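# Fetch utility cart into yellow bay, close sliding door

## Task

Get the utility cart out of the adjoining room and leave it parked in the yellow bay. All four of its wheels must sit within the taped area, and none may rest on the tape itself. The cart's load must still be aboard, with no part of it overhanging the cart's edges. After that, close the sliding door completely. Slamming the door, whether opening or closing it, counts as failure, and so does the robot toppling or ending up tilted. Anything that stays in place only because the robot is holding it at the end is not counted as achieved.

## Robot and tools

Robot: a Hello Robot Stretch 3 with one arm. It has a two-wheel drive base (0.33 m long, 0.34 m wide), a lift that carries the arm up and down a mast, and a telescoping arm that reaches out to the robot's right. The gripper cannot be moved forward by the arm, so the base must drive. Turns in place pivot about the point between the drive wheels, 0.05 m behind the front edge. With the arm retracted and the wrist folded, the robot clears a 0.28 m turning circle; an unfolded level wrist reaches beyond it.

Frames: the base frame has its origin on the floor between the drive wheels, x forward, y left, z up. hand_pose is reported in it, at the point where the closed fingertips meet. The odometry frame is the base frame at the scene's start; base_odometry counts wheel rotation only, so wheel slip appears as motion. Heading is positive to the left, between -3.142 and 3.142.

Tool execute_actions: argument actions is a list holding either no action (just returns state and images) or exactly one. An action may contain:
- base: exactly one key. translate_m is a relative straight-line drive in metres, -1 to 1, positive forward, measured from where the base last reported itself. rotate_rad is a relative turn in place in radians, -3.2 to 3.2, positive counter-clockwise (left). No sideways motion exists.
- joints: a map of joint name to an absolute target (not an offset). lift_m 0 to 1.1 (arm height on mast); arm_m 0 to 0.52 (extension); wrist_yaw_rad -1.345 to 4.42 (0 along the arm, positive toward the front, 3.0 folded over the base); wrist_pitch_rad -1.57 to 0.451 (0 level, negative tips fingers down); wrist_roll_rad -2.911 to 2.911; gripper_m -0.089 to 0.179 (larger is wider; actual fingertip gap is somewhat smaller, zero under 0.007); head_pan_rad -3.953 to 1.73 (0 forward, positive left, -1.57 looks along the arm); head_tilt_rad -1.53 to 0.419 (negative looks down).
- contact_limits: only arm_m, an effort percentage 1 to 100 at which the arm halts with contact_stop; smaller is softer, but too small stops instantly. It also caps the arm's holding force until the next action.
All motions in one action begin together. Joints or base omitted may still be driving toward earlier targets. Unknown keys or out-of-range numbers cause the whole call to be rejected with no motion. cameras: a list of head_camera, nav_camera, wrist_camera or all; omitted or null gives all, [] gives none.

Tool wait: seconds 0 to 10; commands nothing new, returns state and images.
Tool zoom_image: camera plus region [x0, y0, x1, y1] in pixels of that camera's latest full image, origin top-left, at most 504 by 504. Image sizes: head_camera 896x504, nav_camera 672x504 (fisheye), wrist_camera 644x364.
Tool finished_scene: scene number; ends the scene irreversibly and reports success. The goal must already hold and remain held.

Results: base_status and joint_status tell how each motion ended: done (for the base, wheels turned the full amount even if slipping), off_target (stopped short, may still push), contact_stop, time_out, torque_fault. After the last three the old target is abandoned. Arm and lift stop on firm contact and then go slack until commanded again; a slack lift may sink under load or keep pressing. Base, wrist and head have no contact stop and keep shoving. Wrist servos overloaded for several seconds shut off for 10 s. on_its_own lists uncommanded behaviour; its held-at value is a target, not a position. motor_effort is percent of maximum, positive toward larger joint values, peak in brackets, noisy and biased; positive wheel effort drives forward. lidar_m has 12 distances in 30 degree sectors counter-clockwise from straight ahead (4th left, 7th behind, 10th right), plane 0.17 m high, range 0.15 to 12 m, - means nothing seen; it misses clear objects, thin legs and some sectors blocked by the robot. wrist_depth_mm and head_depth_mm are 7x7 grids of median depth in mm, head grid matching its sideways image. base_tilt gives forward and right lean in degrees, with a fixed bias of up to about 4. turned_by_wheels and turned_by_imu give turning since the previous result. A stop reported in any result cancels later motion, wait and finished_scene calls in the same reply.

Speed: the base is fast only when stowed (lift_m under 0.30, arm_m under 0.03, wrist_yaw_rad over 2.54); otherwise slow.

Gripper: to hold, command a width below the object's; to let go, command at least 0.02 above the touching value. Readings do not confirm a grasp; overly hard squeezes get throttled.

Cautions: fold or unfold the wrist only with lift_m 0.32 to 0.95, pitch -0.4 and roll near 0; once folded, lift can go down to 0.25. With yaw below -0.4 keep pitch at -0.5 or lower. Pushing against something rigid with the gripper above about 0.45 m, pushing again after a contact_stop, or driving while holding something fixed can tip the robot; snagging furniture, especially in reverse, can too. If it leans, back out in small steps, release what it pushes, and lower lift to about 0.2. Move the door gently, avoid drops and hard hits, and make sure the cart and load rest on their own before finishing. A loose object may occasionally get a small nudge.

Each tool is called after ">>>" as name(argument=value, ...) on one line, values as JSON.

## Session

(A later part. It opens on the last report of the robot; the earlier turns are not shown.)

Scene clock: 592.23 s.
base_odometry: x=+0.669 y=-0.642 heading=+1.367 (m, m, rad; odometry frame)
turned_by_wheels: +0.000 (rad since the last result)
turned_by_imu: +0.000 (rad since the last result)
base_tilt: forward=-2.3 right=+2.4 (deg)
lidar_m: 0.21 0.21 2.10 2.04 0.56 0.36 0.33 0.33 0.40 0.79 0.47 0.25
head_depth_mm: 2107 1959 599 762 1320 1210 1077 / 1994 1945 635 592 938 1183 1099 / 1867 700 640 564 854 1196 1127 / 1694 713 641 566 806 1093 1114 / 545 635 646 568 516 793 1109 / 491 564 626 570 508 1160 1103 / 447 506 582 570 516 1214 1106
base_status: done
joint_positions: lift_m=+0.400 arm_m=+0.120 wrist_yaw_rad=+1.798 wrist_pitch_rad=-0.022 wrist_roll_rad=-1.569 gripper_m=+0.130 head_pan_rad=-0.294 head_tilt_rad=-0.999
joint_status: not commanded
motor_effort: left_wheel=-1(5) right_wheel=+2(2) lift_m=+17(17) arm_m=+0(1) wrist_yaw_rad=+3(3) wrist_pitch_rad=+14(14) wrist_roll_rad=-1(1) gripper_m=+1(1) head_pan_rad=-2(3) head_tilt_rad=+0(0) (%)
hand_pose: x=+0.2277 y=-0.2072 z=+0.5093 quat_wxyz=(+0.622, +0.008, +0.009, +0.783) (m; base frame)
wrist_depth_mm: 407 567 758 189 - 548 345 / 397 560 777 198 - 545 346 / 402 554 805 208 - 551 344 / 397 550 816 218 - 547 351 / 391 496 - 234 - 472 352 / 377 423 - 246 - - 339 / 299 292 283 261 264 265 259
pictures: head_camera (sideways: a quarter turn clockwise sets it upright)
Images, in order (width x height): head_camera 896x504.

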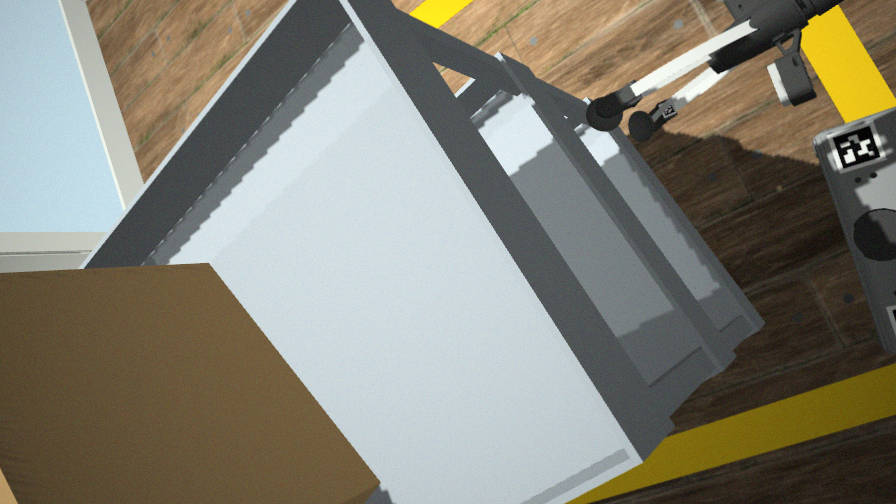

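>>> execute_actions(actions=[{"joints":{"gripper_m":0.0,"wrist_roll_rad":0.0,"wrist_pitch_rad":-0.4,"wrist_yaw_rad":2.4}}], cameras=[])

>>> execute_actions(actions=[{"joints":{"arm_m":0.0,"wrist_yaw_rad":3.0}}], cameras=[])

>>> execute_actions(actions=[{"base":{"rotate_rad":-1.42},"joints":{"lift_m":0.27}}], cameras=["nav_camera"])

Scene clock: 597.73 s.
base_odometry: x=+0.669 y=-0.642 heading=+1.367 (m, m, rad; odometry frame)
turned_by_wheels: +0.000 (rad since the last result)
turned_by_imu: +0.001 (rad since the last result)
base_tilt: forward=-2.4 right=+2.4 (deg)
lidar_m: 0.21 0.21 2.10 2.04 0.56 0.36 0.33 0.33 0.40 0.79 0.47 0.25
head_depth_mm: 2084 1943 602 761 1326 1192 1059 / 1980 1943 637 592 1079 1208 1088 / 1867 700 640 565 856 1209 1129 / 1693 712 641 567 806 1092 1117 / 545 633 645 566 515 795 1104 / 491 564 627 568 509 1162 1108 / 446 506 583 571 517 1208 1104
base_status: not commanded
joint_positions: lift_m=+0.400 arm_m=+0.120 wrist_yaw_rad=+2.398 wrist_pitch_rad=-0.414 wrist_roll_rad=-0.005 gripper_m=+0.000 head_pan_rad=-0.294 head_tilt_rad=-0.999
joint_status: all done
motor_effort: left_wheel=-2(1) right_wheel=+2(2) lift_m=+17(17) arm_m=+0(1) wrist_yaw_rad=+3(6) wrist_pitch_rad=+9(15) wrist_roll_rad=+2(3) gripper_m=-2(94) head_pan_rad=-3(4) head_tilt_rad=-1(0) (%)
hand_pose: x=+0.1309 y=-0.0995 z=+0.4138 quat_wxyz=(+0.387, +0.696, -0.115, +0.594) (m; base frame)
wrist_depth_mm: - - 275 231 203 179 162 / - - - - 797 194 173 / - - - - 747 734 679 / 942 916 873 617 618 598 592 / 765 753 741 - 511 500 501 / 636 629 634 430 436 430 424 / 572 - 541 541 396 328 374
pictures: none
No camera images: the call's "cameras" was empty. Leave "cameras" out to get every camera's image.

Scene clock: 599.87 s.
base_odometry: x=+0.669 y=-0.642 heading=+1.367 (m, m, rad; odometry frame)
turned_by_wheels: +0.000 (rad since the last result)
turned_by_imu: +0.000 (rad since the last result)
base_tilt: forward=-2.4 right=+2.4 (deg)
lidar_m: 0.21 0.21 2.09 2.04 0.56 0.36 0.33 0.33 0.40 0.79 0.47 0.25
head_depth_mm: 2095 1934 600 763 1321 1196 1100 / 1964 1939 637 592 1083 1199 1125 / 1873 700 639 566 852 1190 1121 / 1704 714 641 566 806 1097 1117 / 544 635 645 568 515 798 1113 / 490 563 625 570 509 1165 1105 / 446 505 582 571 517 1216 1107
base_status: not commanded
joint_positions: lift_m=+0.400 arm_m=+0.002 wrist_yaw_rad=+2.998 wrist_pitch_rad=-0.415 wrist_roll_rad=-0.004 gripper_m=+0.000 head_pan_rad=-0.294 head_tilt_rad=-0.999
joint_status: all done
joint sent to its limit — the command would take arm_m past its lower limit, so that joint was sent only as far as its limit.
motor_effort: left_wheel=-1(1) right_wheel=+2(2) lift_m=+17(17) arm_m=-3(3) wrist_yaw_rad=+2(3) wrist_pitch_rad=+9(9) wrist_roll_rad=+2(2) gripper_m=-3(3) head_pan_rad=-2(4) head_tilt_rad=-1(0) (%)
hand_pose: x=+0.0108 y=+0.0755 z=+0.4137 quat_wxyz=(+0.195, +0.699, +0.096, +0.681) (m; base frame)
wrist_depth_mm: 629 - - - - - - / 629 - - - - - - / 589 840 - - - - - / 549 787 885 886 863 843 821 / 521 722 755 - 719 698 658 / 495 635 - 599 594 596 239 / 456 559 564 561 530 530 351
pictures: none
No camera images: the call's "cameras" was empty. Leave "cameras" out to get every camera's image.

Scene clock: 602.77 s.
base_odometry: x=+0.669 y=-0.642 heading=-0.053 (m, m, rad; odometry frame)
turned_by_wheels: -1.420 (rad since the last result)
turned_by_imu: -1.423 (rad since the last result)
base_tilt: forward=-2.4 right=+2.4 (deg)
lidar_m: 1.24 0.36 0.23 0.21 0.21 2.11 1.31 0.47 0.34 0.33 0.34 0.46
head_depth_mm: 518 565 623 695 783 896 1024 / 629 703 796 914 1077 1168 1130 / 803 925 1087 1319 1313 1198 1127 / 1108 1352 1607 1491 1332 1209 1119 / 1602 1879 1714 1507 1340 1207 1110 / 1603 1840 1699 1497 1337 1205 1092 / 1559 1822 1714 1508 1348 1057 954
base_status: done
joint_positions: lift_m=+0.271 arm_m=+0.002 wrist_yaw_rad=+2.999 wrist_pitch_rad=-0.416 wrist_roll_rad=-0.004 gripper_m=+0.000 head_pan_rad=-0.294 head_tilt_rad=-0.999
joint_status: all done
motor_effort: left_wheel=+2(7) right_wheel=-3(7) lift_m=+11(15) arm_m=-2(2) wrist_yaw_rad=+2(2) wrist_pitch_rad=+10(10) wrist_roll_rad=+1(1) gripper_m=-2(3) head_pan_rad=-3(3) head_tilt_rad=-1(1) (%)
hand_pose: x=+0.0108 y=+0.0753 z=+0.2837 quat_wxyz=(+0.195, +0.699, +0.097, +0.681) (m; base frame)
wrist_depth_mm: - - 782 862 - - - / - - 636 714 664 587 456 / 917 843 287 527 521 400 417 / 702 709 307 328 362 410 605 / 572 567 332 - 530 527 514 / 489 491 - - 455 453 449 / - - - - 403 393 386
pictures: nav_camera (sideways: a quarter turn counterclockwise sets it upright)
Images, in order (width x height): nav_camera 672x504.

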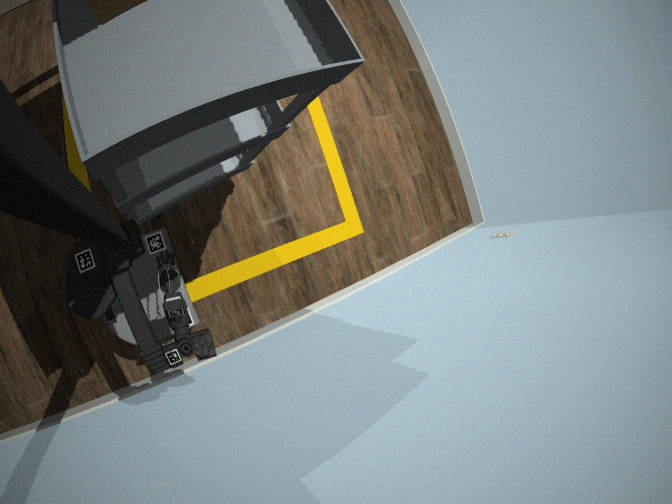

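>>> execute_actions(actions=[{"base":{"translate_m":-0.78}}], cameras=[])

>>> execute_actions(actions=[{"base":{"rotate_rad":1.57},"joints":{"head_pan_rad":-0.9,"head_tilt_rad":-0.7}}], cameras=["head_camera","nav_camera"])

Scene clock: 610.83 s.
base_odometry: x=-0.110 y=-0.602 heading=-0.052 (m, m, rad; odometry frame)
turned_by_wheels: +0.000 (rad since the last result)
turned_by_imu: +0.002 (rad since the last result)
base_tilt: forward=-2.4 right=+2.4 (deg)
lidar_m: 0.85 0.75 0.91 1.64 1.75 1.30 1.26 0.47 0.34 0.33 0.34 0.47
head_depth_mm: 525 573 631 707 796 908 1030 / 638 714 804 928 1084 1167 1132 / 816 938 1105 1347 1317 1203 1125 / 1128 1375 1628 1500 1335 1204 1117 / 1834 1921 1701 1505 1337 1210 1111 / 2233 1989 1716 1508 1345 1213 1107 / 2217 1991 1704 1325 1335 1217 1109
base_status: done
joint_positions: lift_m=+0.271 arm_m=+0.002 wrist_yaw_rad=+2.999 wrist_pitch_rad=-0.416 wrist_roll_rad=-0.004 gripper_m=+0.000 head_pan_rad=-0.294 head_tilt_rad=-0.999
joint_status: not commanded
motor_effort: left_wheel=+2(5) right_wheel=-2(8) lift_m=+12(11) arm_m=-3(3) wrist_yaw_rad=+1(2) wrist_pitch_rad=+10(10) wrist_roll_rad=+1(1) gripper_m=-2(2) head_pan_rad=-4(4) head_tilt_rad=-1(1) (%)
hand_pose: x=+0.0107 y=+0.0753 z=+0.2837 quat_wxyz=(+0.195, +0.699, +0.097, +0.681) (m; base frame)
wrist_depth_mm: - - - - - - 862 / - - - - - - 746 / 903 882 869 833 848 797 786 / 700 686 680 665 640 639 618 / 566 564 567 - 535 522 519 / 487 505 - - 456 458 445 / - - - - 400 399 391
pictures: none
No camera images: the call's "cameras" was empty. Leave "cameras" out to get every camera's image.

Scene clock: 613.03 s.
base_odometry: x=-0.110 y=-0.602 heading=+1.517 (m, m, rad; odometry frame)
turned_by_wheels: +1.570 (rad since the last result)
turned_by_imu: +1.572 (rad since the last result)
base_tilt: forward=-2.4 right=+2.4 (deg)
lidar_m: 1.64 1.75 1.31 1.26 0.47 0.34 0.33 0.34 0.46 0.94 0.75 0.91
head_depth_mm: 2261 2316 945 1147 1469 1338 1161 / 2357 1187 948 1230 1288 1289 1159 / 957 847 907 1229 1400 1339 1162 / 967 859 934 1269 1466 1348 1168 / 2005 922 996 1275 1518 1351 1168 / 3273 3277 2205 1942 1594 1357 1168 / 3654 3475 2523 1958 1596 1348 1171
base_status: done
joint_positions: lift_m=+0.271 arm_m=+0.002 wrist_yaw_rad=+2.999 wrist_pitch_rad=-0.416 wrist_roll_rad=-0.004 gripper_m=+0.000 head_pan_rad=-0.893 head_tilt_rad=-0.705
joint_status: all done
motor_effort: left_wheel=-2(6) right_wheel=+2(8) lift_m=+11(11) arm_m=-3(2) wrist_yaw_rad=+1(1) wrist_pitch_rad=+10(10) wrist_roll_rad=+1(1) gripper_m=-3(2) head_pan_rad=-4(45) head_tilt_rad=+3(31) (%)
hand_pose: x=+0.0107 y=+0.0753 z=+0.2837 quat_wxyz=(+0.195, +0.699, +0.097, +0.681) (m; base frame)
wrist_depth_mm: 473 - - - - - - / 476 - - - - - - / 464 619 865 835 835 793 797 / 453 606 676 659 653 643 621 / 430 550 578 - 550 530 518 / 406 498 - - 457 456 447 / - - - - 399 398 389
pictures: head_camera (sideways: a quarter turn clockwise sets it upright), nav_camera (sideways: a quarter turn counterclockwise sets it upright)
Images, in order (width x height): head_camera 896x504, nav_camera 672x504.

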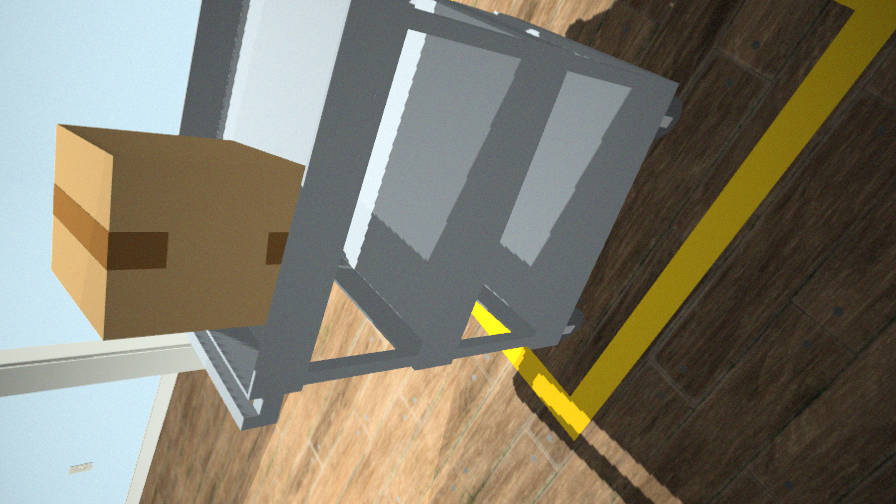

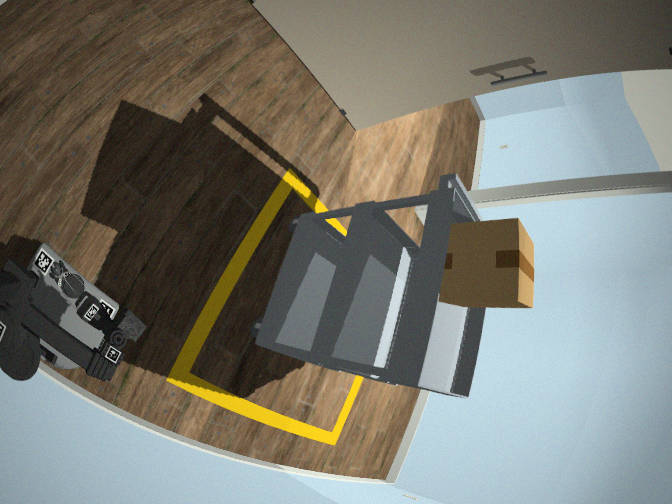

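>>> execute_actions(actions=[{"base":{"translate_m":0.74}}], cameras=[])

>>> execute_actions(actions=[{"joints":{"lift_m":0.40,"head_pan_rad":-1.5,"head_tilt_rad":-0.9}}], cameras=[])

>>> execute_actions(actions=[{"joints":{"wrist_yaw_rad":0.0}}], cameras=["head_camera"])

Scene clock: 633.40 s.
base_odometry: x=-0.071 y=+0.137 heading=+1.517 (m, m, rad; odometry frame)
turned_by_wheels: +0.000 (rad since the last result)
turned_by_imu: -0.001 (rad since the last result)
base_tilt: forward=-2.3 right=+2.4 (deg)
lidar_m: 0.90 0.93 1.32 1.27 1.31 1.11 1.07 1.10 0.68 0.61 1.83 0.94
head_depth_mm: 2008 2391 2473 1915 1579 1311 1157 / 1700 1972 2273 1922 1578 1333 1164 / 1585 1820 2108 1926 1587 1345 1164 / 2791 3066 2491 1940 1586 1347 1165 / 3020 3317 2498 1954 1592 1346 1170 / 3221 3011 1204 1343 1506 1346 1167 / 881 970 1068 1178 1336 1352 1175
base_status: done
joint_positions: lift_m=+0.271 arm_m=+0.002 wrist_yaw_rad=+2.999 wrist_pitch_rad=-0.416 wrist_roll_rad=-0.004 gripper_m=+0.000 head_pan_rad=-0.893 head_tilt_rad=-0.704
joint_status: not commanded
motor_effort: left_wheel=-2(4) right_wheel=+2(6) lift_m=+11(11) arm_m=-3(2) wrist_yaw_rad=+2(1) wrist_pitch_rad=+10(10) wrist_roll_rad=+1(1) gripper_m=-2(3) head_pan_rad=-4(5) head_tilt_rad=+3(3) (%)
hand_pose: x=+0.0106 y=+0.0753 z=+0.2837 quat_wxyz=(+0.195, +0.699, +0.097, +0.681) (m; base frame)
wrist_depth_mm: - - - - - - 946 / - - - - - - 942 / 900 889 867 864 815 803 772 / 693 670 676 665 644 646 621 / 585 571 557 - 535 523 517 / 484 501 - - 453 459 438 / - - - - 401 397 391
pictures: none
No camera images: the call's "cameras" was empty. Leave "cameras" out to get every camera's image.

Scene clock: 635.40 s.
base_odometry: x=-0.071 y=+0.137 heading=+1.517 (m, m, rad; odometry frame)
turned_by_wheels: +0.000 (rad since the last result)
turned_by_imu: +0.000 (rad since the last result)
base_tilt: forward=-2.4 right=+2.4 (deg)
lidar_m: 0.90 0.93 1.32 1.27 1.31 1.11 1.07 1.10 0.68 0.61 1.83 0.94
head_depth_mm: 587 688 1106 1062 1307 1230 1104 / 566 667 1115 1063 1322 1237 - / 655 749 751 1066 1322 1240 - / 969 885 799 1290 1348 1237 1096 / 2251 2255 1869 1614 1410 1246 1114 / 2324 2339 1927 1627 1420 1250 1109 / 2259 2199 1926 1637 1420 1250 1115
base_status: not commanded
joint_positions: lift_m=+0.399 arm_m=+0.002 wrist_yaw_rad=+2.999 wrist_pitch_rad=-0.416 wrist_roll_rad=-0.004 gripper_m=+0.000 head_pan_rad=-1.493 head_tilt_rad=-0.888
joint_status: all done
motor_effort: left_wheel=-2(2) right_wheel=+2(2) lift_m=+30(29) arm_m=-2(2) wrist_yaw_rad=+1(2) wrist_pitch_rad=+10(10) wrist_roll_rad=+1(1) gripper_m=-2(2) head_pan_rad=-4(44) head_tilt_rad=-7(26) (%)
hand_pose: x=+0.0106 y=+0.0753 z=+0.4126 quat_wxyz=(+0.195, +0.699, +0.097, +0.681) (m; base frame)
wrist_depth_mm: - - - - - - 957 / - - - - - - 956 / - - - - - - 944 / 949 927 879 866 837 838 829 / 759 753 740 - 705 693 693 / 647 633 - 587 599 589 589 / 561 554 551 551 523 527 515
pictures: none
No camera images: the call's "cameras" was empty. Leave "cameras" out to get every camera's image.

Scene clock: 637.90 s.
base_odometry: x=-0.071 y=+0.137 heading=+1.517 (m, m, rad; odometry frame)
turned_by_wheels: +0.000 (rad since the last result)
turned_by_imu: +0.000 (rad since the last result)
base_tilt: forward=-2.4 right=+2.4 (deg)
lidar_m: 0.90 0.93 1.32 1.27 1.31 1.11 1.07 1.10 0.68 0.61 1.82 0.94
head_depth_mm: 586 690 1107 1059 1319 1236 1103 / 569 666 1117 1057 1315 1232 - / 658 747 753 1066 1328 1239 - / 967 882 798 1286 1357 1244 1131 / 2259 2270 1850 1617 1406 1243 1113 / 2316 2348 1921 1630 1417 1256 1121 / 2227 2212 1926 1645 1420 1247 1117
base_status: not commanded
joint_positions: lift_m=+0.399 arm_m=+0.002 wrist_yaw_rad=+0.002 wrist_pitch_rad=-0.416 wrist_roll_rad=-0.004 gripper_m=+0.000 head_pan_rad=-1.493 head_tilt_rad=-0.888
joint_status: all done
motor_effort: left_wheel=-2(2) right_wheel=+2(1) lift_m=+30(30) arm_m=-3(3) wrist_yaw_rad=-2(1) wrist_pitch_rad=+10(10) wrist_roll_rad=+1(1) gripper_m=-3(2) head_pan_rad=-3(4) head_tilt_rad=-6(7) (%)
hand_pose: x=-0.0211 y=-0.3717 z=+0.4126 quat_wxyz=(+0.693, +0.147, -0.690, -0.145) (m; base frame)
wrist_depth_mm: - - - 345 - - - / - - - - 905 - - / - - - 801 796 747 649 / 956 903 893 638 631 542 569 / 745 754 733 - 671 688 710 / 641 634 615 592 604 600 599 / 549 551 544 533 533 523 524
pictures: head_camera (sideways: a quarter turn clockwise sets it upright)
Images, in order (width x height): head_camera 896x504.

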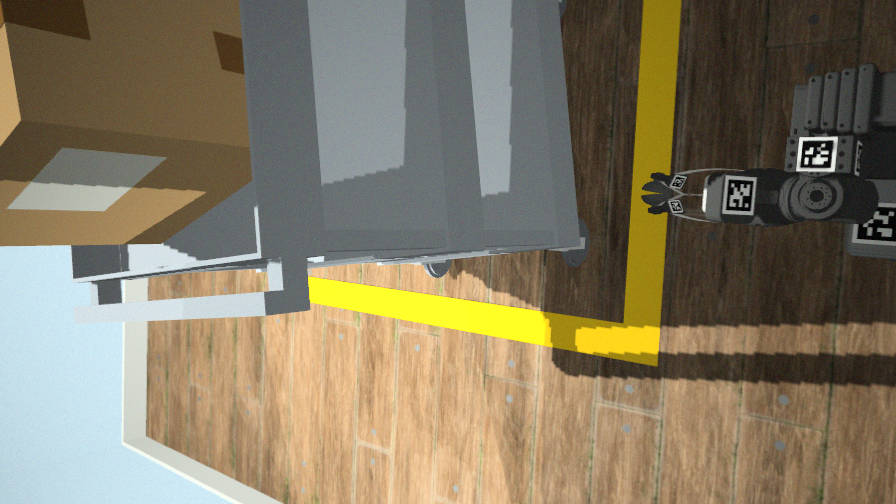

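>>> execute_actions(actions=[{"joints":{"wrist_pitch_rad":0.0,"arm_m":0.15}}], cameras=["wrist_camera"])

Scene clock: 645.27 s.
base_odometry: x=-0.071 y=+0.137 heading=+1.517 (m, m, rad; odometry frame)
turned_by_wheels: +0.000 (rad since the last result)
turned_by_imu: +0.001 (rad since the last result)
base_tilt: forward=-2.4 right=+2.4 (deg)
lidar_m: 0.90 0.93 1.32 1.27 1.31 1.11 1.07 1.10 0.68 0.61 1.82 0.94
head_depth_mm: 587 689 1112 1061 1329 1237 1102 / 568 667 1113 1063 1322 1235 - / 655 748 749 1066 1283 1195 1124 / 968 883 798 1291 1357 1244 1123 / 2245 2267 1847 1623 1407 1249 1118 / 2315 2336 1920 1622 1413 1245 1113 / 2229 2215 1921 1647 1422 1251 1120
base_status: not commanded
joint_positions: lift_m=+0.399 arm_m=+0.150 wrist_yaw_rad=+0.001 wrist_pitch_rad=-0.022 wrist_roll_rad=-0.004 gripper_m=+0.000 head_pan_rad=-1.493 head_tilt_rad=-0.889
joint_status: all done
motor_effort: left_wheel=-2(2) right_wheel=+2(2) lift_m=+30(29) arm_m=+3(4) wrist_yaw_rad=-1(2) wrist_pitch_rad=+14(17) wrist_roll_rad=+1(1) gripper_m=-3(2) head_pan_rad=-3(4) head_tilt_rad=-6(7) (%)
hand_pose: x=-0.0213 y=-0.5504 z=+0.5084 quat_wxyz=(+0.709, +0.008, -0.706, -0.008) (m; base frame)
wrist_depth_mm: - - 587 - - - - / - - 231 - - - - / - - 228 678 690 263 272 / - - 230 239 251 260 277 / - - 238 - 262 278 - / - - 699 700 732 714 963 / 851 814 618 602 591 587 550
pictures: wrist_camera
Images, in order (width x height): wrist_camera 644x364.

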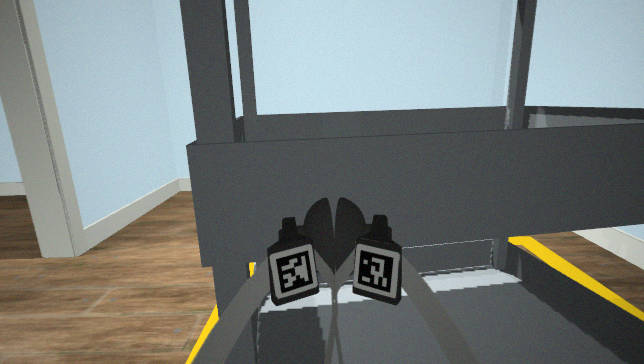

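>>> execute_actions(actions=[{"joints":{"arm_m":0.35}}], cameras=["head_camera"])

Scene clock: 649.23 s.
base_odometry: x=-0.071 y=+0.137 heading=+1.517 (m, m, rad; odometry frame)
turned_by_wheels: +0.000 (rad since the last result)
turned_by_imu: +0.000 (rad since the last result)
base_tilt: forward=-2.3 right=+2.4 (deg)
lidar_m: 0.90 0.93 1.32 1.26 1.31 1.11 1.07 1.10 0.78 0.77 1.82 0.94
head_depth_mm: 687 773 1189 1361 1363 1232 1100 / 692 782 1193 1381 1355 1238 - / 998 826 1194 1423 1372 1225 1128 / 2198 832 1824 1541 1406 1242 1132 / 2289 2306 1912 1616 1408 1237 1115 / 2311 2337 1916 1614 1412 1249 1121 / 2238 2212 1918 1654 1415 1253 1118
base_status: not commanded
joint_positions: lift_m=+0.400 arm_m=+0.349 wrist_yaw_rad=-0.013 wrist_pitch_rad=-0.022 wrist_roll_rad=-0.003 gripper_m=+0.000 head_pan_rad=-1.495 head_tilt_rad=-0.891
joint_status: all done
on_its_own: wrist_yaw_rad is at rest, and its effort (+16) is outside its rest range (-12 to +12)
motor_effort: left_wheel=-4(7) right_wheel=+5(19) lift_m=+28(30) arm_m=+8(28) wrist_yaw_rad=+16(35) wrist_pitch_rad=+14(24) wrist_roll_rad=+1(1) gripper_m=-3(5) head_pan_rad=-3(4) head_tilt_rad=-5(6) (%)
hand_pose: x=-0.0247 y=-0.7500 z=+0.5085 quat_wxyz=(+0.708, +0.004, -0.706, -0.013) (m; base frame)
wrist_depth_mm: - - - - - - - / - - - - - - - / - - 203 616 612 574 570 / - - 185 180 174 169 164 / - - 193 - 181 176 170 / - - 203 388 188 184 177 / 826 817 784 579 585 573 571
pictures: head_camera (sideways: a quarter turn clockwise sets it upright)
Images, in order (width x height): head_camera 896x504.

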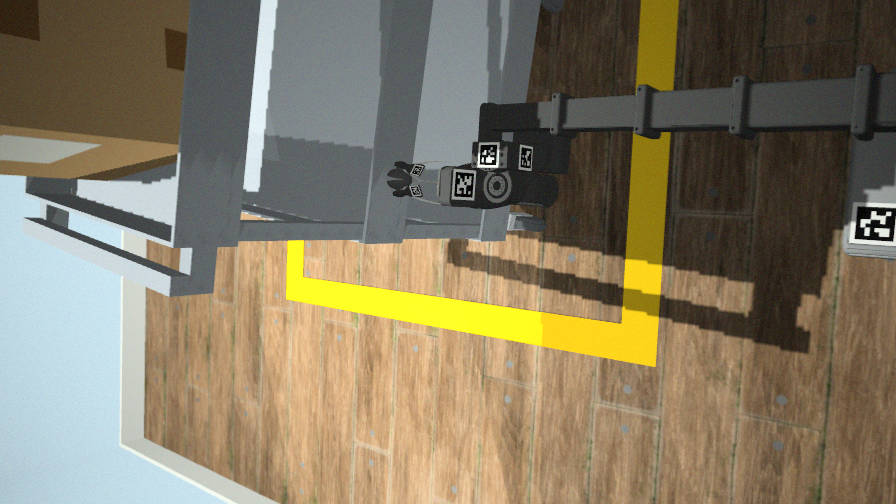

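>>> execute_actions(actions=[{"joints":{"arm_m":0.0,"head_tilt_rad":-0.65}}], cameras=["head_camera","nav_camera"])

Scene clock: 657.17 s.
base_odometry: x=-0.071 y=+0.137 heading=+1.517 (m, m, rad; odometry frame)
turned_by_wheels: +0.000 (rad since the last result)
turned_by_imu: +0.001 (rad since the last result)
base_tilt: forward=-2.4 right=+2.3 (deg)
lidar_m: 0.90 0.93 1.32 1.27 1.31 1.11 1.07 1.10 0.78 0.77 1.83 0.94
head_depth_mm: 2025 746 807 1206 1136 1280 1184 / 2069 744 815 1216 1143 1310 1188 / 2119 1040 936 1217 1338 1321 1161 / 2130 2358 977 1936 1567 1347 1182 / 2170 2398 2633 2066 1678 1385 1197 / 2159 2448 2598 2058 1668 1390 1196 / 2144 2280 2300 2066 1671 1386 1191
base_status: not commanded
joint_positions: lift_m=+0.400 arm_m=+0.002 wrist_yaw_rad=-0.001 wrist_pitch_rad=-0.022 wrist_roll_rad=-0.003 gripper_m=+0.000 head_pan_rad=-1.495 head_tilt_rad=-0.655
joint_status: all done
joint sent to its limit — the command would take arm_m past its lower limit, so that joint was sent only as far as its limit.
motor_effort: left_wheel=+0(4) right_wheel=+1(5) lift_m=+28(28) arm_m=-3(6) wrist_yaw_rad=+1(16) wrist_pitch_rad=+13(14) wrist_roll_rad=+1(1) gripper_m=-3(3) head_pan_rad=-3(2) head_tilt_rad=+3(26) (%)
hand_pose: x=-0.0216 y=-0.4027 z=+0.5086 quat_wxyz=(+0.708, +0.008, -0.706, -0.008) (m; base frame)
wrist_depth_mm: - - - - - - - / - - - - - - - / - - - 523 503 490 470 / - - - 568 - - - / - - - - - 933 - / - - - 605 766 743 646 / 828 824 802 605 592 558 550
pictures: head_camera (sideways: a quarter turn clockwise sets it upright), nav_camera (sideways: a quarter turn counterclockwise sets it upright)
Images, in order (width x height): head_camera 896x504, nav_camera 672x504.

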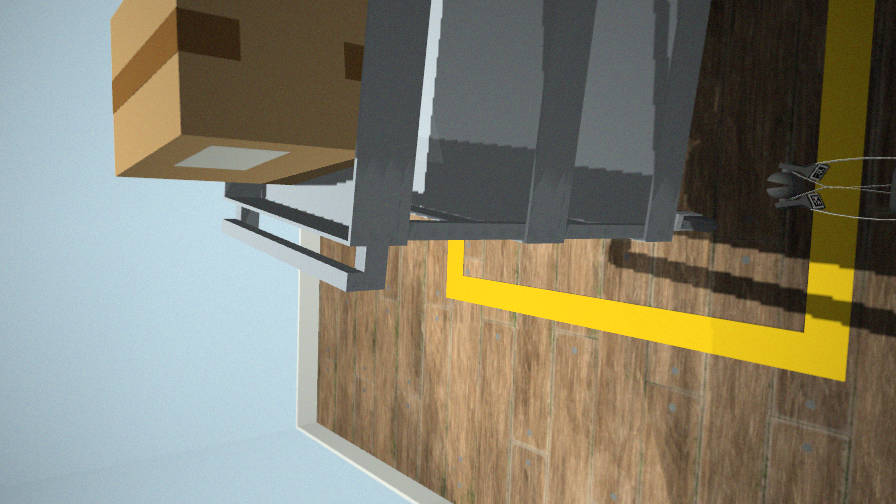

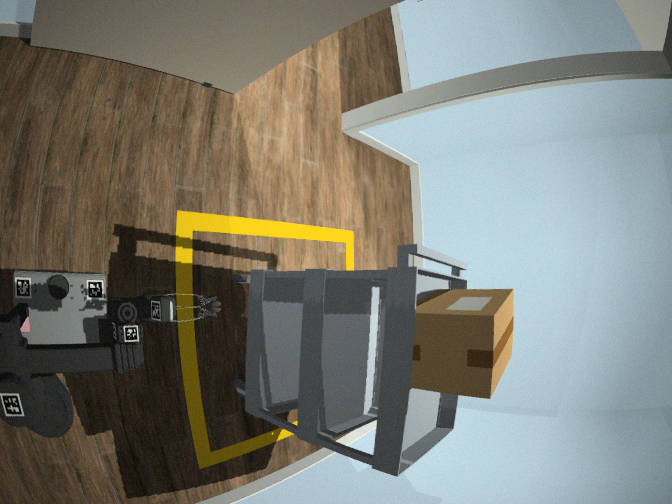

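>>> execute_actions(actions=[{"joints":{"head_pan_rad":-2.0,"head_tilt_rad":-0.75,"wrist_pitch_rad":-0.4,"wrist_yaw_rad":3.0}}], cameras=["head_camera"])

Scene clock: 667.10 s.
base_odometry: x=-0.071 y=+0.137 heading=+1.517 (m, m, rad; odometry frame)
turned_by_wheels: +0.000 (rad since the last result)
turned_by_imu: +0.001 (rad since the last result)
base_tilt: forward=-2.4 right=+2.4 (deg)
lidar_m: 0.90 0.93 1.32 1.27 1.31 1.12 1.07 1.10 0.78 0.77 1.82 0.94
head_depth_mm: 1377 1490 1625 1742 1523 1307 1146 / 1595 1714 1777 1790 1536 1310 1146 / 1882 1144 1005 1216 1432 1311 1153 / 2240 1191 900 1210 1441 1320 1147 / 2220 820 874 1188 1392 1325 1160 / 833 763 830 1193 1328 1295 1164 / 837 721 814 1187 1448 1328 1160
base_status: not commanded
joint_positions: lift_m=+0.400 arm_m=+0.002 wrist_yaw_rad=+2.998 wrist_pitch_rad=-0.414 wrist_roll_rad=-0.003 gripper_m=+0.000 head_pan_rad=-1.993 head_tilt_rad=-0.740
joint_status: all done
motor_effort: left_wheel=-1(0) right_wheel=+0(1) lift_m=+27(28) arm_m=-3(4) wrist_yaw_rad=+3(5) wrist_pitch_rad=+9(15) wrist_roll_rad=+1(1) gripper_m=-3(3) head_pan_rad=-3(40) head_tilt_rad=-6(21) (%)
hand_pose: x=+0.0110 y=+0.0755 z=+0.4131 quat_wxyz=(+0.195, +0.699, +0.096, +0.681) (m; base frame)
wrist_depth_mm: - - - - - - 972 / - - - - - - 996 / - - - - - - 987 / 940 909 878 869 856 853 824 / 768 743 747 - 725 703 685 / 639 631 - 599 600 592 582 / 568 545 564 553 539 526 520
pictures: head_camera (sideways: a quarter turn clockwise sets it upright)
Images, in order (width x height): head_camera 896x504.

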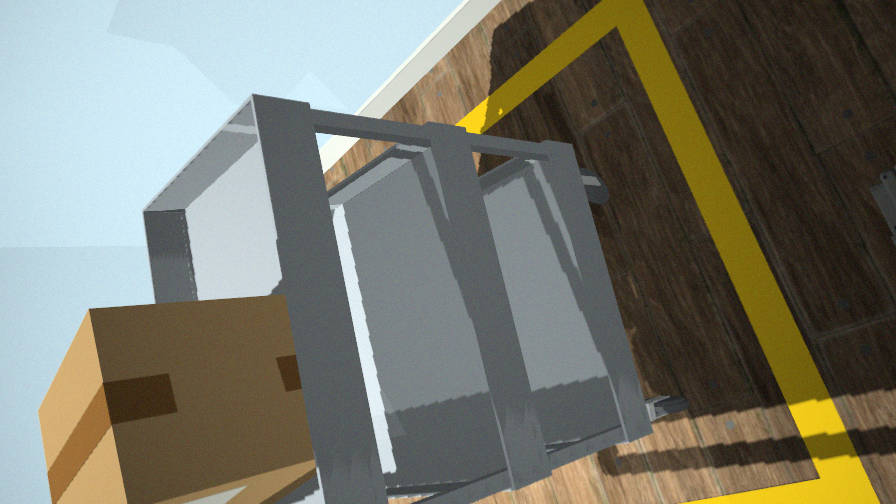

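>>> execute_actions(actions=[{"base":{"translate_m":0.515},"joints":{"lift_m":0.27}}], cameras=[])

>>> execute_actions(actions=[{"base":{"rotate_rad":1.56},"joints":{"head_pan_rad":-1.4,"head_tilt_rad":-0.2}}], cameras=[])

>>> execute_actions(actions=[{"base":{"translate_m":-0.9}}], cameras=["head_camera","nav_camera"])

Scene clock: 680.53 s.
base_odometry: x=-0.043 y=+0.652 heading=+1.517 (m, m, rad; odometry frame)
turned_by_wheels: +0.000 (rad since the last result)
turned_by_imu: +0.000 (rad since the last result)
base_tilt: forward=-2.4 right=+2.3 (deg)
lidar_m: 0.39 0.40 0.62 1.27 1.32 1.65 1.58 1.06 0.89 1.85 0.56 0.41
head_depth_mm: 870 962 1415 1532 1527 1314 1149 / 870 932 1383 1495 1470 1317 1145 / 962 1027 1062 1269 1463 1306 1153 / 2329 1154 1564 1708 1549 1324 1153 / 2287 2570 2333 1859 1541 1330 1156 / 2185 2439 2370 1867 1561 1323 1157 / 2100 2341 2388 1872 1559 1332 1155
base_status: done
joint_positions: lift_m=+0.271 arm_m=+0.002 wrist_yaw_rad=+2.999 wrist_pitch_rad=-0.416 wrist_roll_rad=-0.003 gripper_m=+0.000 head_pan_rad=-1.993 head_tilt_rad=-0.741
joint_status: all done
motor_effort: left_wheel=-1(5) right_wheel=+0(5) lift_m=+11(25) arm_m=-3(2) wrist_yaw_rad=+1(2) wrist_pitch_rad=+10(10) wrist_roll_rad=+0(1) gripper_m=-4(3) head_pan_rad=-4(4) head_tilt_rad=-5(6) (%)
hand_pose: x=+0.0106 y=+0.0754 z=+0.2837 quat_wxyz=(+0.195, +0.699, +0.097, +0.681) (m; base frame)
wrist_depth_mm: - - - - - 644 401 / - - - - 970 638 402 / 898 857 868 834 823 652 413 / 714 689 677 665 646 612 419 / 580 561 558 - 536 535 432 / 488 507 - - 463 455 428 / - - - - 396 396 387
pictures: none
No camera images: the call's "cameras" was empty. Leave "cameras" out to get every camera's image.

Scene clock: 682.83 s.
base_odometry: x=-0.043 y=+0.652 heading=+3.077 (m, m, rad; odometry frame)
turned_by_wheels: +1.560 (rad since the last result)
turned_by_imu: +1.562 (rad since the last result)
base_tilt: forward=-2.3 right=+2.4 (deg)
lidar_m: 1.27 1.31 1.66 1.58 1.08 0.89 2.03 0.58 0.41 0.39 0.40 0.61
head_depth_mm: 298 310 324 338 354 371 390 / 302 315 328 344 361 378 398 / 307 320 334 350 366 385 406 / 312 325 340 355 373 392 415 / 316 330 346 362 381 401 423 / 321 337 352 368 387 409 432 / 326 341 358 375 395 417 441
base_status: done
joint_positions: lift_m=+0.271 arm_m=+0.002 wrist_yaw_rad=+2.999 wrist_pitch_rad=-0.416 wrist_roll_rad=-0.003 gripper_m=+0.000 head_pan_rad=-1.407 head_tilt_rad=-0.210
joint_status: all done
motor_effort: left_wheel=-2(7) right_wheel=+1(8) lift_m=+11(12) arm_m=-2(3) wrist_yaw_rad=+1(1) wrist_pitch_rad=+10(10) wrist_roll_rad=+1(1) gripper_m=-3(3) head_pan_rad=+4(44) head_tilt_rad=+6(39) (%)
hand_pose: x=+0.0106 y=+0.0753 z=+0.2837 quat_wxyz=(+0.195, +0.699, +0.097, +0.681) (m; base frame)
wrist_depth_mm: - - - - - - - / - - - - - - - / 892 876 871 835 818 791 791 / 700 691 667 674 643 627 620 / 583 562 565 - 539 529 528 / 487 509 - - 455 456 450 / - - - - 398 393 393
pictures: none
No camera images: the call's "cameras" was empty. Leave "cameras" out to get every camera's image.

Scene clock: 687.60 s.
base_odometry: x=+0.855 y=+0.594 heading=+3.077 (m, m, rad; odometry frame)
turned_by_wheels: +0.000 (rad since the last result)
turned_by_imu: +0.002 (rad since the last result)
base_tilt: forward=-2.4 right=+2.4 (deg)
lidar_m: 1.64 2.24 1.62 0.43 0.46 1.67 1.60 0.80 2.19 3.22 0.46 0.58
head_depth_mm: 2739 2884 3001 3167 3115 2111 1627 / 2785 2922 3044 3165 3108 2136 1623 / 2834 2949 3088 3238 3086 2127 1630 / 2897 3004 3142 3338 3055 2155 1632 / 2890 3114 3217 3376 3134 2149 1633 / 2991 3081 3226 3388 2734 1884 501 / 364 377 393 410 431 455 482
base_status: done
joint_positions: lift_m=+0.271 arm_m=+0.002 wrist_yaw_rad=+2.999 wrist_pitch_rad=-0.416 wrist_roll_rad=-0.003 gripper_m=+0.000 head_pan_rad=-1.407 head_tilt_rad=-0.210
joint_status: not commanded
motor_effort: left_wheel=-2(8) right_wheel=+2(4) lift_m=+11(11) arm_m=-3(2) wrist_yaw_rad=+1(1) wrist_pitch_rad=+10(10) wrist_roll_rad=+0(1) gripper_m=-3(3) head_pan_rad=+5(4) head_tilt_rad=+6(6) (%)
hand_pose: x=+0.0106 y=+0.0753 z=+0.2837 quat_wxyz=(+0.195, +0.699, +0.097, +0.681) (m; base frame)
wrist_depth_mm: - - 996 976 - - - / - - 739 719 - - - / 821 509 513 524 818 782 769 / 706 673 678 645 638 628 619 / 580 559 568 - 543 528 533 / 489 508 - - 457 454 445 / - - - - 405 397 396
pictures: head_camera (sideways: a quarter turn clockwise sets it upright), nav_camera (sideways: a quarter turn counterclockwise sets it upright)
Images, in order (width x height): head_camera 896x504, nav_camera 672x504.

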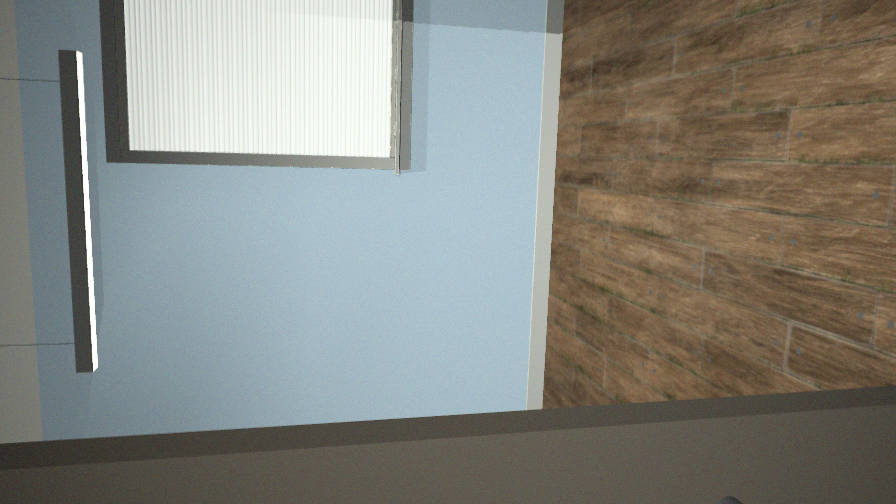

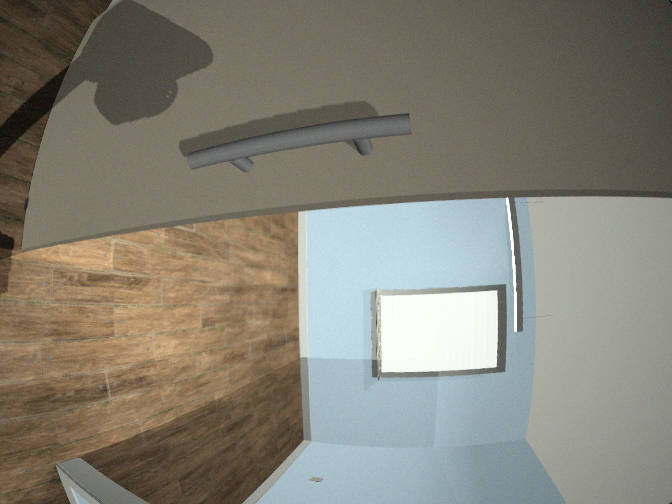

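>>> execute_actions(actions=[{"base":{"translate_m":-0.12},"joints":{"lift_m":0.9,"head_pan_rad":-0.9,"head_tilt_rad":-0.35}}], cameras=[])

>>> execute_actions(actions=[{"joints":{"wrist_yaw_rad":1.571,"gripper_m":0.055}}], cameras=[])

>>> execute_actions(actions=[{"joints":{"lift_m":1.0,"wrist_pitch_rad":0.0,"arm_m":0.17}}], cameras=["head_camera","wrist_camera"])

Scene clock: 700.03 s.
base_odometry: x=+0.975 y=+0.586 heading=+3.077 (m, m, rad; odometry frame)
turned_by_wheels: +0.000 (rad since the last result)
turned_by_imu: +0.001 (rad since the last result)
base_tilt: forward=-2.4 right=+2.3 (deg)
lidar_m: 1.66 2.27 0.45 0.44 0.47 1.55 1.48 0.71 0.72 3.22 0.52 0.58
head_depth_mm: 2857 2985 3155 3290 2402 1783 1421 / 3009 3191 3384 3450 2396 1802 1427 / 3199 3353 3604 3271 2283 1721 1430 / 421 450 482 520 564 615 680 / 452 485 504 542 567 686 767 / 492 532 578 632 695 779 884 / 537 584 640 709 794 904 1049
base_status: done
joint_positions: lift_m=+0.899 arm_m=+0.002 wrist_yaw_rad=+2.999 wrist_pitch_rad=-0.416 wrist_roll_rad=-0.003 gripper_m=+0.000 head_pan_rad=-0.907 head_tilt_rad=-0.346
joint_status: all done
motor_effort: left_wheel=-2(8) right_wheel=+1(5) lift_m=+30(31) arm_m=-3(2) wrist_yaw_rad=+1(1) wrist_pitch_rad=+10(10) wrist_roll_rad=+1(1) gripper_m=-4(2) head_pan_rad=+5(40) head_tilt_rad=-2(17) (%)
hand_pose: x=+0.0106 y=+0.0753 z=+0.9126 quat_wxyz=(+0.195, +0.699, +0.097, +0.681) (m; base frame)
wrist_depth_mm: - - 492 514 - - - / - - 510 483 482 - - / - - 521 540 - - - / - - 953 927 - - - / - - 789 - - - - / - - - 965 - - - / - - - 979 - - -
pictures: none
No camera images: the call's "cameras" was empty. Leave "cameras" out to get every camera's image.

Scene clock: 701.77 s.
base_odometry: x=+0.975 y=+0.586 heading=+3.077 (m, m, rad; odometry frame)
turned_by_wheels: +0.000 (rad since the last result)
turned_by_imu: +0.000 (rad since the last result)
base_tilt: forward=-2.3 right=+2.4 (deg)
lidar_m: 1.65 2.27 0.45 0.44 0.47 1.55 1.48 0.71 0.72 3.20 0.52 0.59
head_depth_mm: 2850 2996 3154 3311 2357 1787 1432 / 3056 3206 3371 3425 2392 1781 1434 / 3171 3382 3636 3336 2295 1735 1427 / 421 450 481 520 564 615 681 / 453 486 505 541 567 685 763 / 491 530 576 632 699 781 883 / 537 586 642 708 794 905 1051
base_status: not commanded
joint_positions: lift_m=+0.899 arm_m=+0.002 wrist_yaw_rad=+1.573 wrist_pitch_rad=-0.416 wrist_roll_rad=-0.003 gripper_m=+0.055 head_pan_rad=-0.907 head_tilt_rad=-0.346
joint_status: all done
motor_effort: left_wheel=-2(2) right_wheel=+2(2) lift_m=+30(30) arm_m=-2(3) wrist_yaw_rad=-3(4) wrist_pitch_rad=+10(10) wrist_roll_rad=+0(1) gripper_m=-1(93) head_pan_rad=+4(4) head_tilt_rad=-2(2) (%)
hand_pose: x=+0.2033 y=-0.1467 z=+0.9126 quat_wxyz=(+0.593, +0.592, -0.384, +0.387) (m; base frame)
wrist_depth_mm: - - - - 898 475 288 / - - - - 918 475 322 / - - - - 965 491 322 / - - - - 990 488 330 / - - - - 877 506 348 / - - - - - 478 400 / - - - - 973 558 965
pictures: none
No camera images: the call's "cameras" was empty. Leave "cameras" out to get every camera's image.

Scene clock: 704.27 s.
base_odometry: x=+0.975 y=+0.586 heading=+3.077 (m, m, rad; odometry frame)
turned_by_wheels: +0.000 (rad since the last result)
turned_by_imu: +0.000 (rad since the last result)
base_tilt: forward=-2.3 right=+2.4 (deg)
lidar_m: 1.66 2.27 0.45 0.44 0.47 1.55 1.48 0.71 0.72 3.22 0.52 0.59
head_depth_mm: 2845 2989 3197 3295 2496 1733 1426 / 3026 3208 3395 3471 2388 1727 1426 / 3156 3358 3588 3390 2266 1727 1430 / 420 449 481 518 560 614 681 / 453 485 506 540 566 685 765 / 491 530 576 631 697 781 880 / 537 586 642 709 797 902 1047
base_status: not commanded
joint_positions: lift_m=+0.999 arm_m=+0.170 wrist_yaw_rad=+1.572 wrist_pitch_rad=-0.021 wrist_roll_rad=-0.003 gripper_m=+0.055 head_pan_rad=-0.907 head_tilt_rad=-0.346
joint_status: all done
motor_effort: left_wheel=-2(1) right_wheel=+1(1) lift_m=+30(31) arm_m=+3(3) wrist_yaw_rad=-1(3) wrist_pitch_rad=+13(15) wrist_roll_rad=+1(1) gripper_m=+1(1) head_pan_rad=+4(4) head_tilt_rad=-2(3) (%)
hand_pose: x=+0.2343 y=-0.3146 z=+1.1086 quat_wxyz=(+0.506, +0.505, -0.493, +0.495) (m; base frame)
wrist_depth_mm: - - - - 279 218 - / - - - - 282 228 - / - - - - 323 236 - / - - - - 323 244 - / - - - - 305 256 - / - - - - 343 414 - / - - - - 370 422 -
pictures: head_camera (sideways: a quarter turn clockwise sets it upright), wrist_camera
Images, in order (width x height): head_camera 896x504, wrist_camera 644x364.

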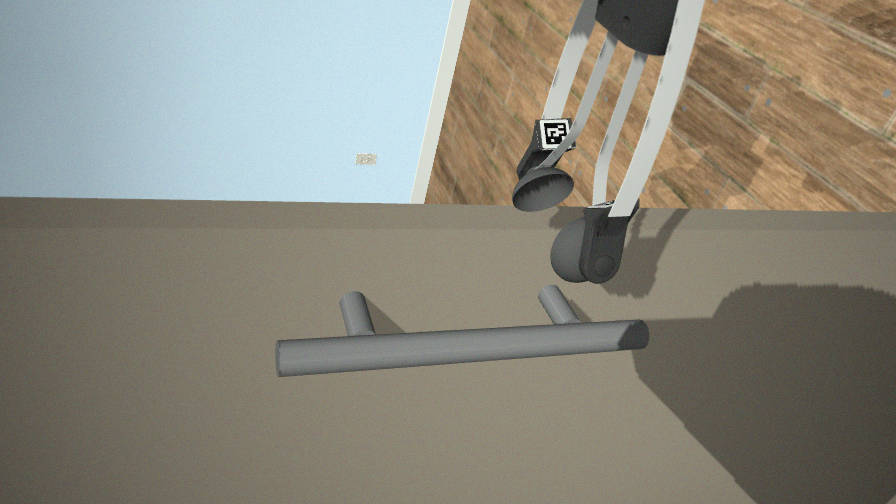

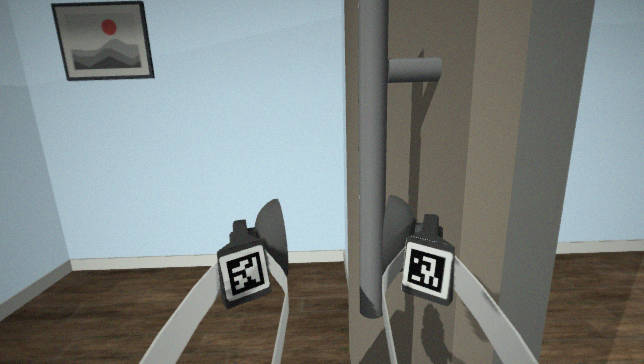

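>>> execute_actions(actions=[{"joints":{"arm_m":0.205},"base":{"translate_m":0.06}}], cameras=["wrist_camera"])

Scene clock: 710.33 s.
base_odometry: x=+0.915 y=+0.590 heading=+3.077 (m, m, rad; odometry frame)
turned_by_wheels: +0.000 (rad since the last result)
turned_by_imu: +0.000 (rad since the last result)
base_tilt: forward=-2.4 right=+2.4 (deg)
lidar_m: 1.64 2.27 0.44 0.44 0.46 1.61 1.54 0.76 0.81 3.22 0.49 0.58
head_depth_mm: 2845 3023 3191 3301 2523 1802 1426 / 2954 3131 3391 3451 2309 1788 1431 / 388 413 442 474 522 566 626 / 416 445 464 505 543 606 671 / 450 482 514 566 618 682 760 / 487 528 573 627 692 775 879 / 534 582 636 705 789 895 1039
base_status: done
joint_positions: lift_m=+0.999 arm_m=+0.205 wrist_yaw_rad=+1.572 wrist_pitch_rad=-0.021 wrist_roll_rad=-0.003 gripper_m=+0.055 head_pan_rad=-0.907 head_tilt_rad=-0.346
joint_status: all done
motor_effort: left_wheel=-2(3) right_wheel=+2(5) lift_m=+30(30) arm_m=+4(4) wrist_yaw_rad=-1(1) wrist_pitch_rad=+13(13) wrist_roll_rad=+0(1) gripper_m=+0(0) head_pan_rad=+4(4) head_tilt_rad=-2(2) (%)
hand_pose: x=+0.2343 y=-0.3496 z=+1.1086 quat_wxyz=(+0.506, +0.505, -0.493, +0.495) (m; base frame)
wrist_depth_mm: - - - 492 228 163 293 / - - - 230 223 169 - / - - - 528 238 176 - / - - - 561 242 185 - / - - - 582 215 330 - / - - - - 266 349 - / - - - - 257 364 -
pictures: wrist_camera
Images, in order (width x height): wrist_camera 644x364.

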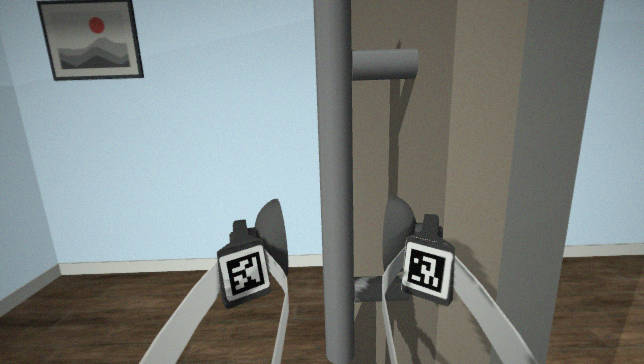

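>>> execute_actions(actions=[{"base":{"translate_m":0.11}}], cameras=["wrist_camera"])

Scene clock: 714.63 s.
base_odometry: x=+0.805 y=+0.597 heading=+3.077 (m, m, rad; odometry frame)
turned_by_wheels: +0.000 (rad since the last result)
turned_by_imu: +0.000 (rad since the last result)
base_tilt: forward=-2.4 right=+2.4 (deg)
lidar_m: 1.63 2.18 1.63 0.43 0.45 1.72 1.65 0.84 2.26 3.22 0.44 0.58
head_depth_mm: 338 356 377 401 428 477 1348 / 360 381 401 422 462 495 537 / 384 409 432 462 421 457 593 / 413 440 471 510 555 602 663 / 446 478 515 559 609 675 754 / 484 522 567 621 687 769 872 / 529 576 630 699 779 888 1031
base_status: done
joint_positions: lift_m=+0.999 arm_m=+0.205 wrist_yaw_rad=+1.572 wrist_pitch_rad=-0.021 wrist_roll_rad=-0.003 gripper_m=+0.055 head_pan_rad=-0.907 head_tilt_rad=-0.346
joint_status: not commanded
motor_effort: left_wheel=-2(3) right_wheel=+1(6) lift_m=+30(30) arm_m=+4(3) wrist_yaw_rad=+0(0) wrist_pitch_rad=+13(13) wrist_roll_rad=+1(1) gripper_m=+0(0) head_pan_rad=+4(4) head_tilt_rad=-2(2) (%)
hand_pose: x=+0.2343 y=-0.3496 z=+1.1086 quat_wxyz=(+0.506, +0.505, -0.493, +0.495) (m; base frame)
wrist_depth_mm: - - - 116 116 112 76 / - - - 120 195 113 76 / - - - 125 224 114 77 / - - - 130 228 115 77 / - - - 135 204 117 78 / - - - 142 279 110 78 / - - - 148 241 119 79
pictures: wrist_camera
Images, in order (width x height): wrist_camera 644x364.

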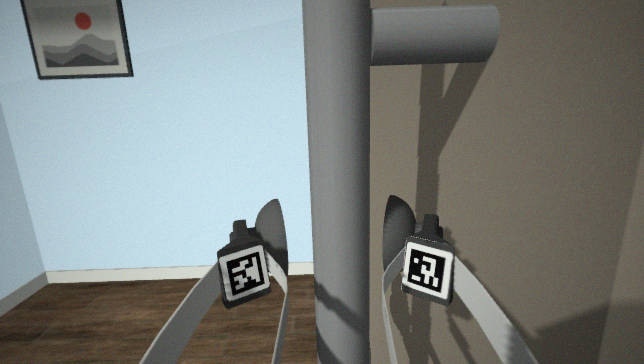

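>>> execute_actions(actions=[{"base":{"translate_m":0.03}}], cameras=[])

>>> execute_actions(actions=[{"joints":{"gripper_m":0.0}}], cameras=["wrist_camera"])

Scene clock: 718.83 s.
base_odometry: x=+0.775 y=+0.599 heading=+3.077 (m, m, rad; odometry frame)
turned_by_wheels: +0.000 (rad since the last result)
turned_by_imu: +0.000 (rad since the last result)
base_tilt: forward=-2.3 right=+2.3 (deg)
lidar_m: 1.63 2.15 1.63 0.42 0.45 1.76 1.68 0.87 2.29 0.46 0.43 0.57
head_depth_mm: 337 355 376 399 423 457 494 / 359 380 342 360 389 434 536 / 383 406 435 464 503 543 593 / 411 439 470 508 556 599 662 / 444 476 513 557 610 671 750 / 481 519 566 620 685 765 867 / 526 572 628 697 776 884 1026
base_status: done
joint_positions: lift_m=+0.999 arm_m=+0.205 wrist_yaw_rad=+1.572 wrist_pitch_rad=-0.021 wrist_roll_rad=-0.003 gripper_m=+0.055 head_pan_rad=-0.907 head_tilt_rad=-0.346
joint_status: not commanded
motor_effort: left_wheel=-2(3) right_wheel=+1(5) lift_m=+30(30) arm_m=+4(4) wrist_yaw_rad=-1(1) wrist_pitch_rad=+13(13) wrist_roll_rad=+1(1) gripper_m=+1(1) head_pan_rad=+3(5) head_tilt_rad=-2(2) (%)
hand_pose: x=+0.2343 y=-0.3496 z=+1.1086 quat_wxyz=(+0.506, +0.505, -0.493, +0.495) (m; base frame)
wrist_depth_mm: - - - 87 89 89 74 / - - - 90 191 112 75 / - - - 94 194 112 75 / - - - 98 197 114 76 / - - - 102 160 114 76 / - - - 106 206 108 77 / - - - 112 207 117 77
pictures: none
No camera images: the call's "cameras" was empty. Leave "cameras" out to get every camera's image.

Scene clock: 719.87 s.
base_odometry: x=+0.775 y=+0.599 heading=+3.077 (m, m, rad; odometry frame)
turned_by_wheels: +0.000 (rad since the last result)
turned_by_imu: +0.000 (rad since the last result)
base_tilt: forward=-2.4 right=+2.4 (deg)
lidar_m: 1.63 2.15 1.63 0.42 0.45 1.75 1.68 0.86 2.29 0.46 0.43 0.57
head_depth_mm: 335 354 375 397 420 454 491 / 357 378 343 361 386 438 531 / 381 405 433 462 505 539 587 / 410 438 469 505 550 597 658 / 441 474 512 555 606 669 745 / 480 518 562 617 680 759 863 / 526 570 626 691 774 876 1017
base_status: not commanded
joint_positions: lift_m=+0.999 arm_m=+0.205 wrist_yaw_rad=+1.566 wrist_pitch_rad=-0.021 wrist_roll_rad=+0.002 gripper_m=+0.001 head_pan_rad=-0.907 head_tilt_rad=-0.346
joint_status: all done
motor_effort: left_wheel=-2(2) right_wheel=+2(2) lift_m=+30(30) arm_m=+3(4) wrist_yaw_rad=+6(11) wrist_pitch_rad=+13(13) wrist_roll_rad=-1(1) gripper_m=-23(100) head_pan_rad=+4(3) head_tilt_rad=-3(2) (%)
hand_pose: x=+0.2343 y=-0.3510 z=+1.1087 quat_wxyz=(+0.506, +0.505, -0.496, +0.493) (m; base frame)
wrist_depth_mm: - - - 87 89 89 71 / - - - 91 203 106 71 / - - - 94 207 107 72 / - - - 98 211 108 72 / - - - 101 169 109 73 / - - - 106 263 110 74 / - - - 112 227 104 74
pictures: wrist_camera
Images, in order (width x height): wrist_camera 644x364.

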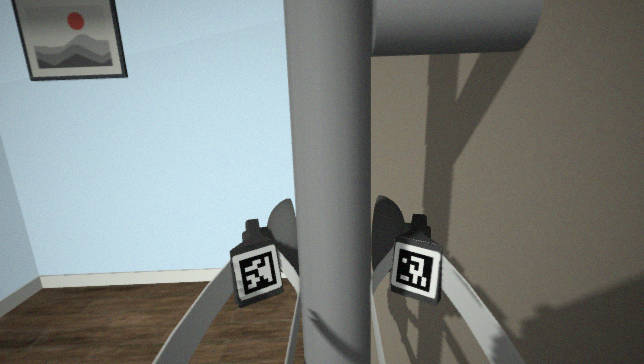

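Caged. Drive backward.

>>> execute_actions(actions=[{"base":{"translate_m":-0.25}}], cameras=["wrist_camera"])

Scene clock: 726.17 s.
base_odometry: x=+1.024 y=+0.583 heading=+3.077 (m, m, rad; odometry frame)
turned_by_wheels: +0.000 (rad since the last result)
turned_by_imu: -0.005 (rad since the last result)
base_tilt: forward=-2.3 right=+2.4 (deg)
lidar_m: 1.63 2.28 0.45 0.44 0.47 1.50 1.42 0.70 0.68 3.21 0.44 0.58
head_depth_mm: 343 363 382 406 431 473 533 / 364 386 395 407 451 495 545 / 390 414 442 471 519 550 601 / 418 445 478 515 558 610 671 / 450 483 520 565 618 682 759 / 488 526 574 625 692 773 877 / 533 582 635 704 787 894 1034
base_status: done
joint_positions: lift_m=+0.999 arm_m=+0.205 wrist_yaw_rad=+1.547 wrist_pitch_rad=-0.019 wrist_roll_rad=+0.002 gripper_m=+0.001 head_pan_rad=-0.907 head_tilt_rad=-0.347
joint_status: not commanded
on_its_own: wrist_yaw_rad is at rest, and its effort (+32) is outside its rest range (-12 to +12)
motor_effort: left_wheel=+0(14) right_wheel=-4(25) lift_m=+29(30) arm_m=+1(3) wrist_yaw_rad=+32(31) wrist_pitch_rad=+12(15) wrist_roll_rad=-1(1) gripper_m=-14(22) head_pan_rad=+5(4) head_tilt_rad=-2(2) (%)
hand_pose: x=+0.2343 y=-0.3561 z=+1.1091 quat_wxyz=(+0.511, +0.499, -0.501, +0.488) (m; base frame)
wrist_depth_mm: - - - 106 109 108 76 / - - - 111 185 112 76 / - - - 115 210 113 77 / - - - 120 214 114 77 / - - - 123 176 116 78 / - - - 128 262 117 79 / - - - - 232 111 80
pictures: wrist_camera
Images, in order (width x height): wrist_camera 644x364.

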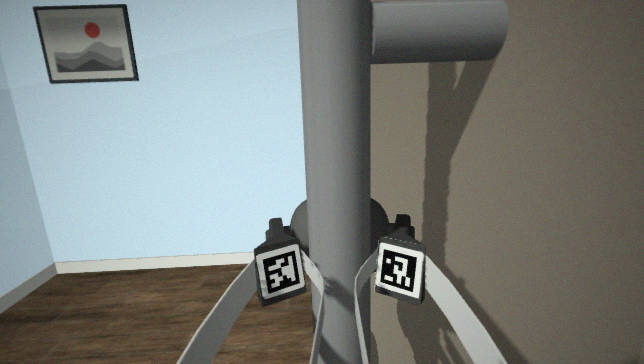

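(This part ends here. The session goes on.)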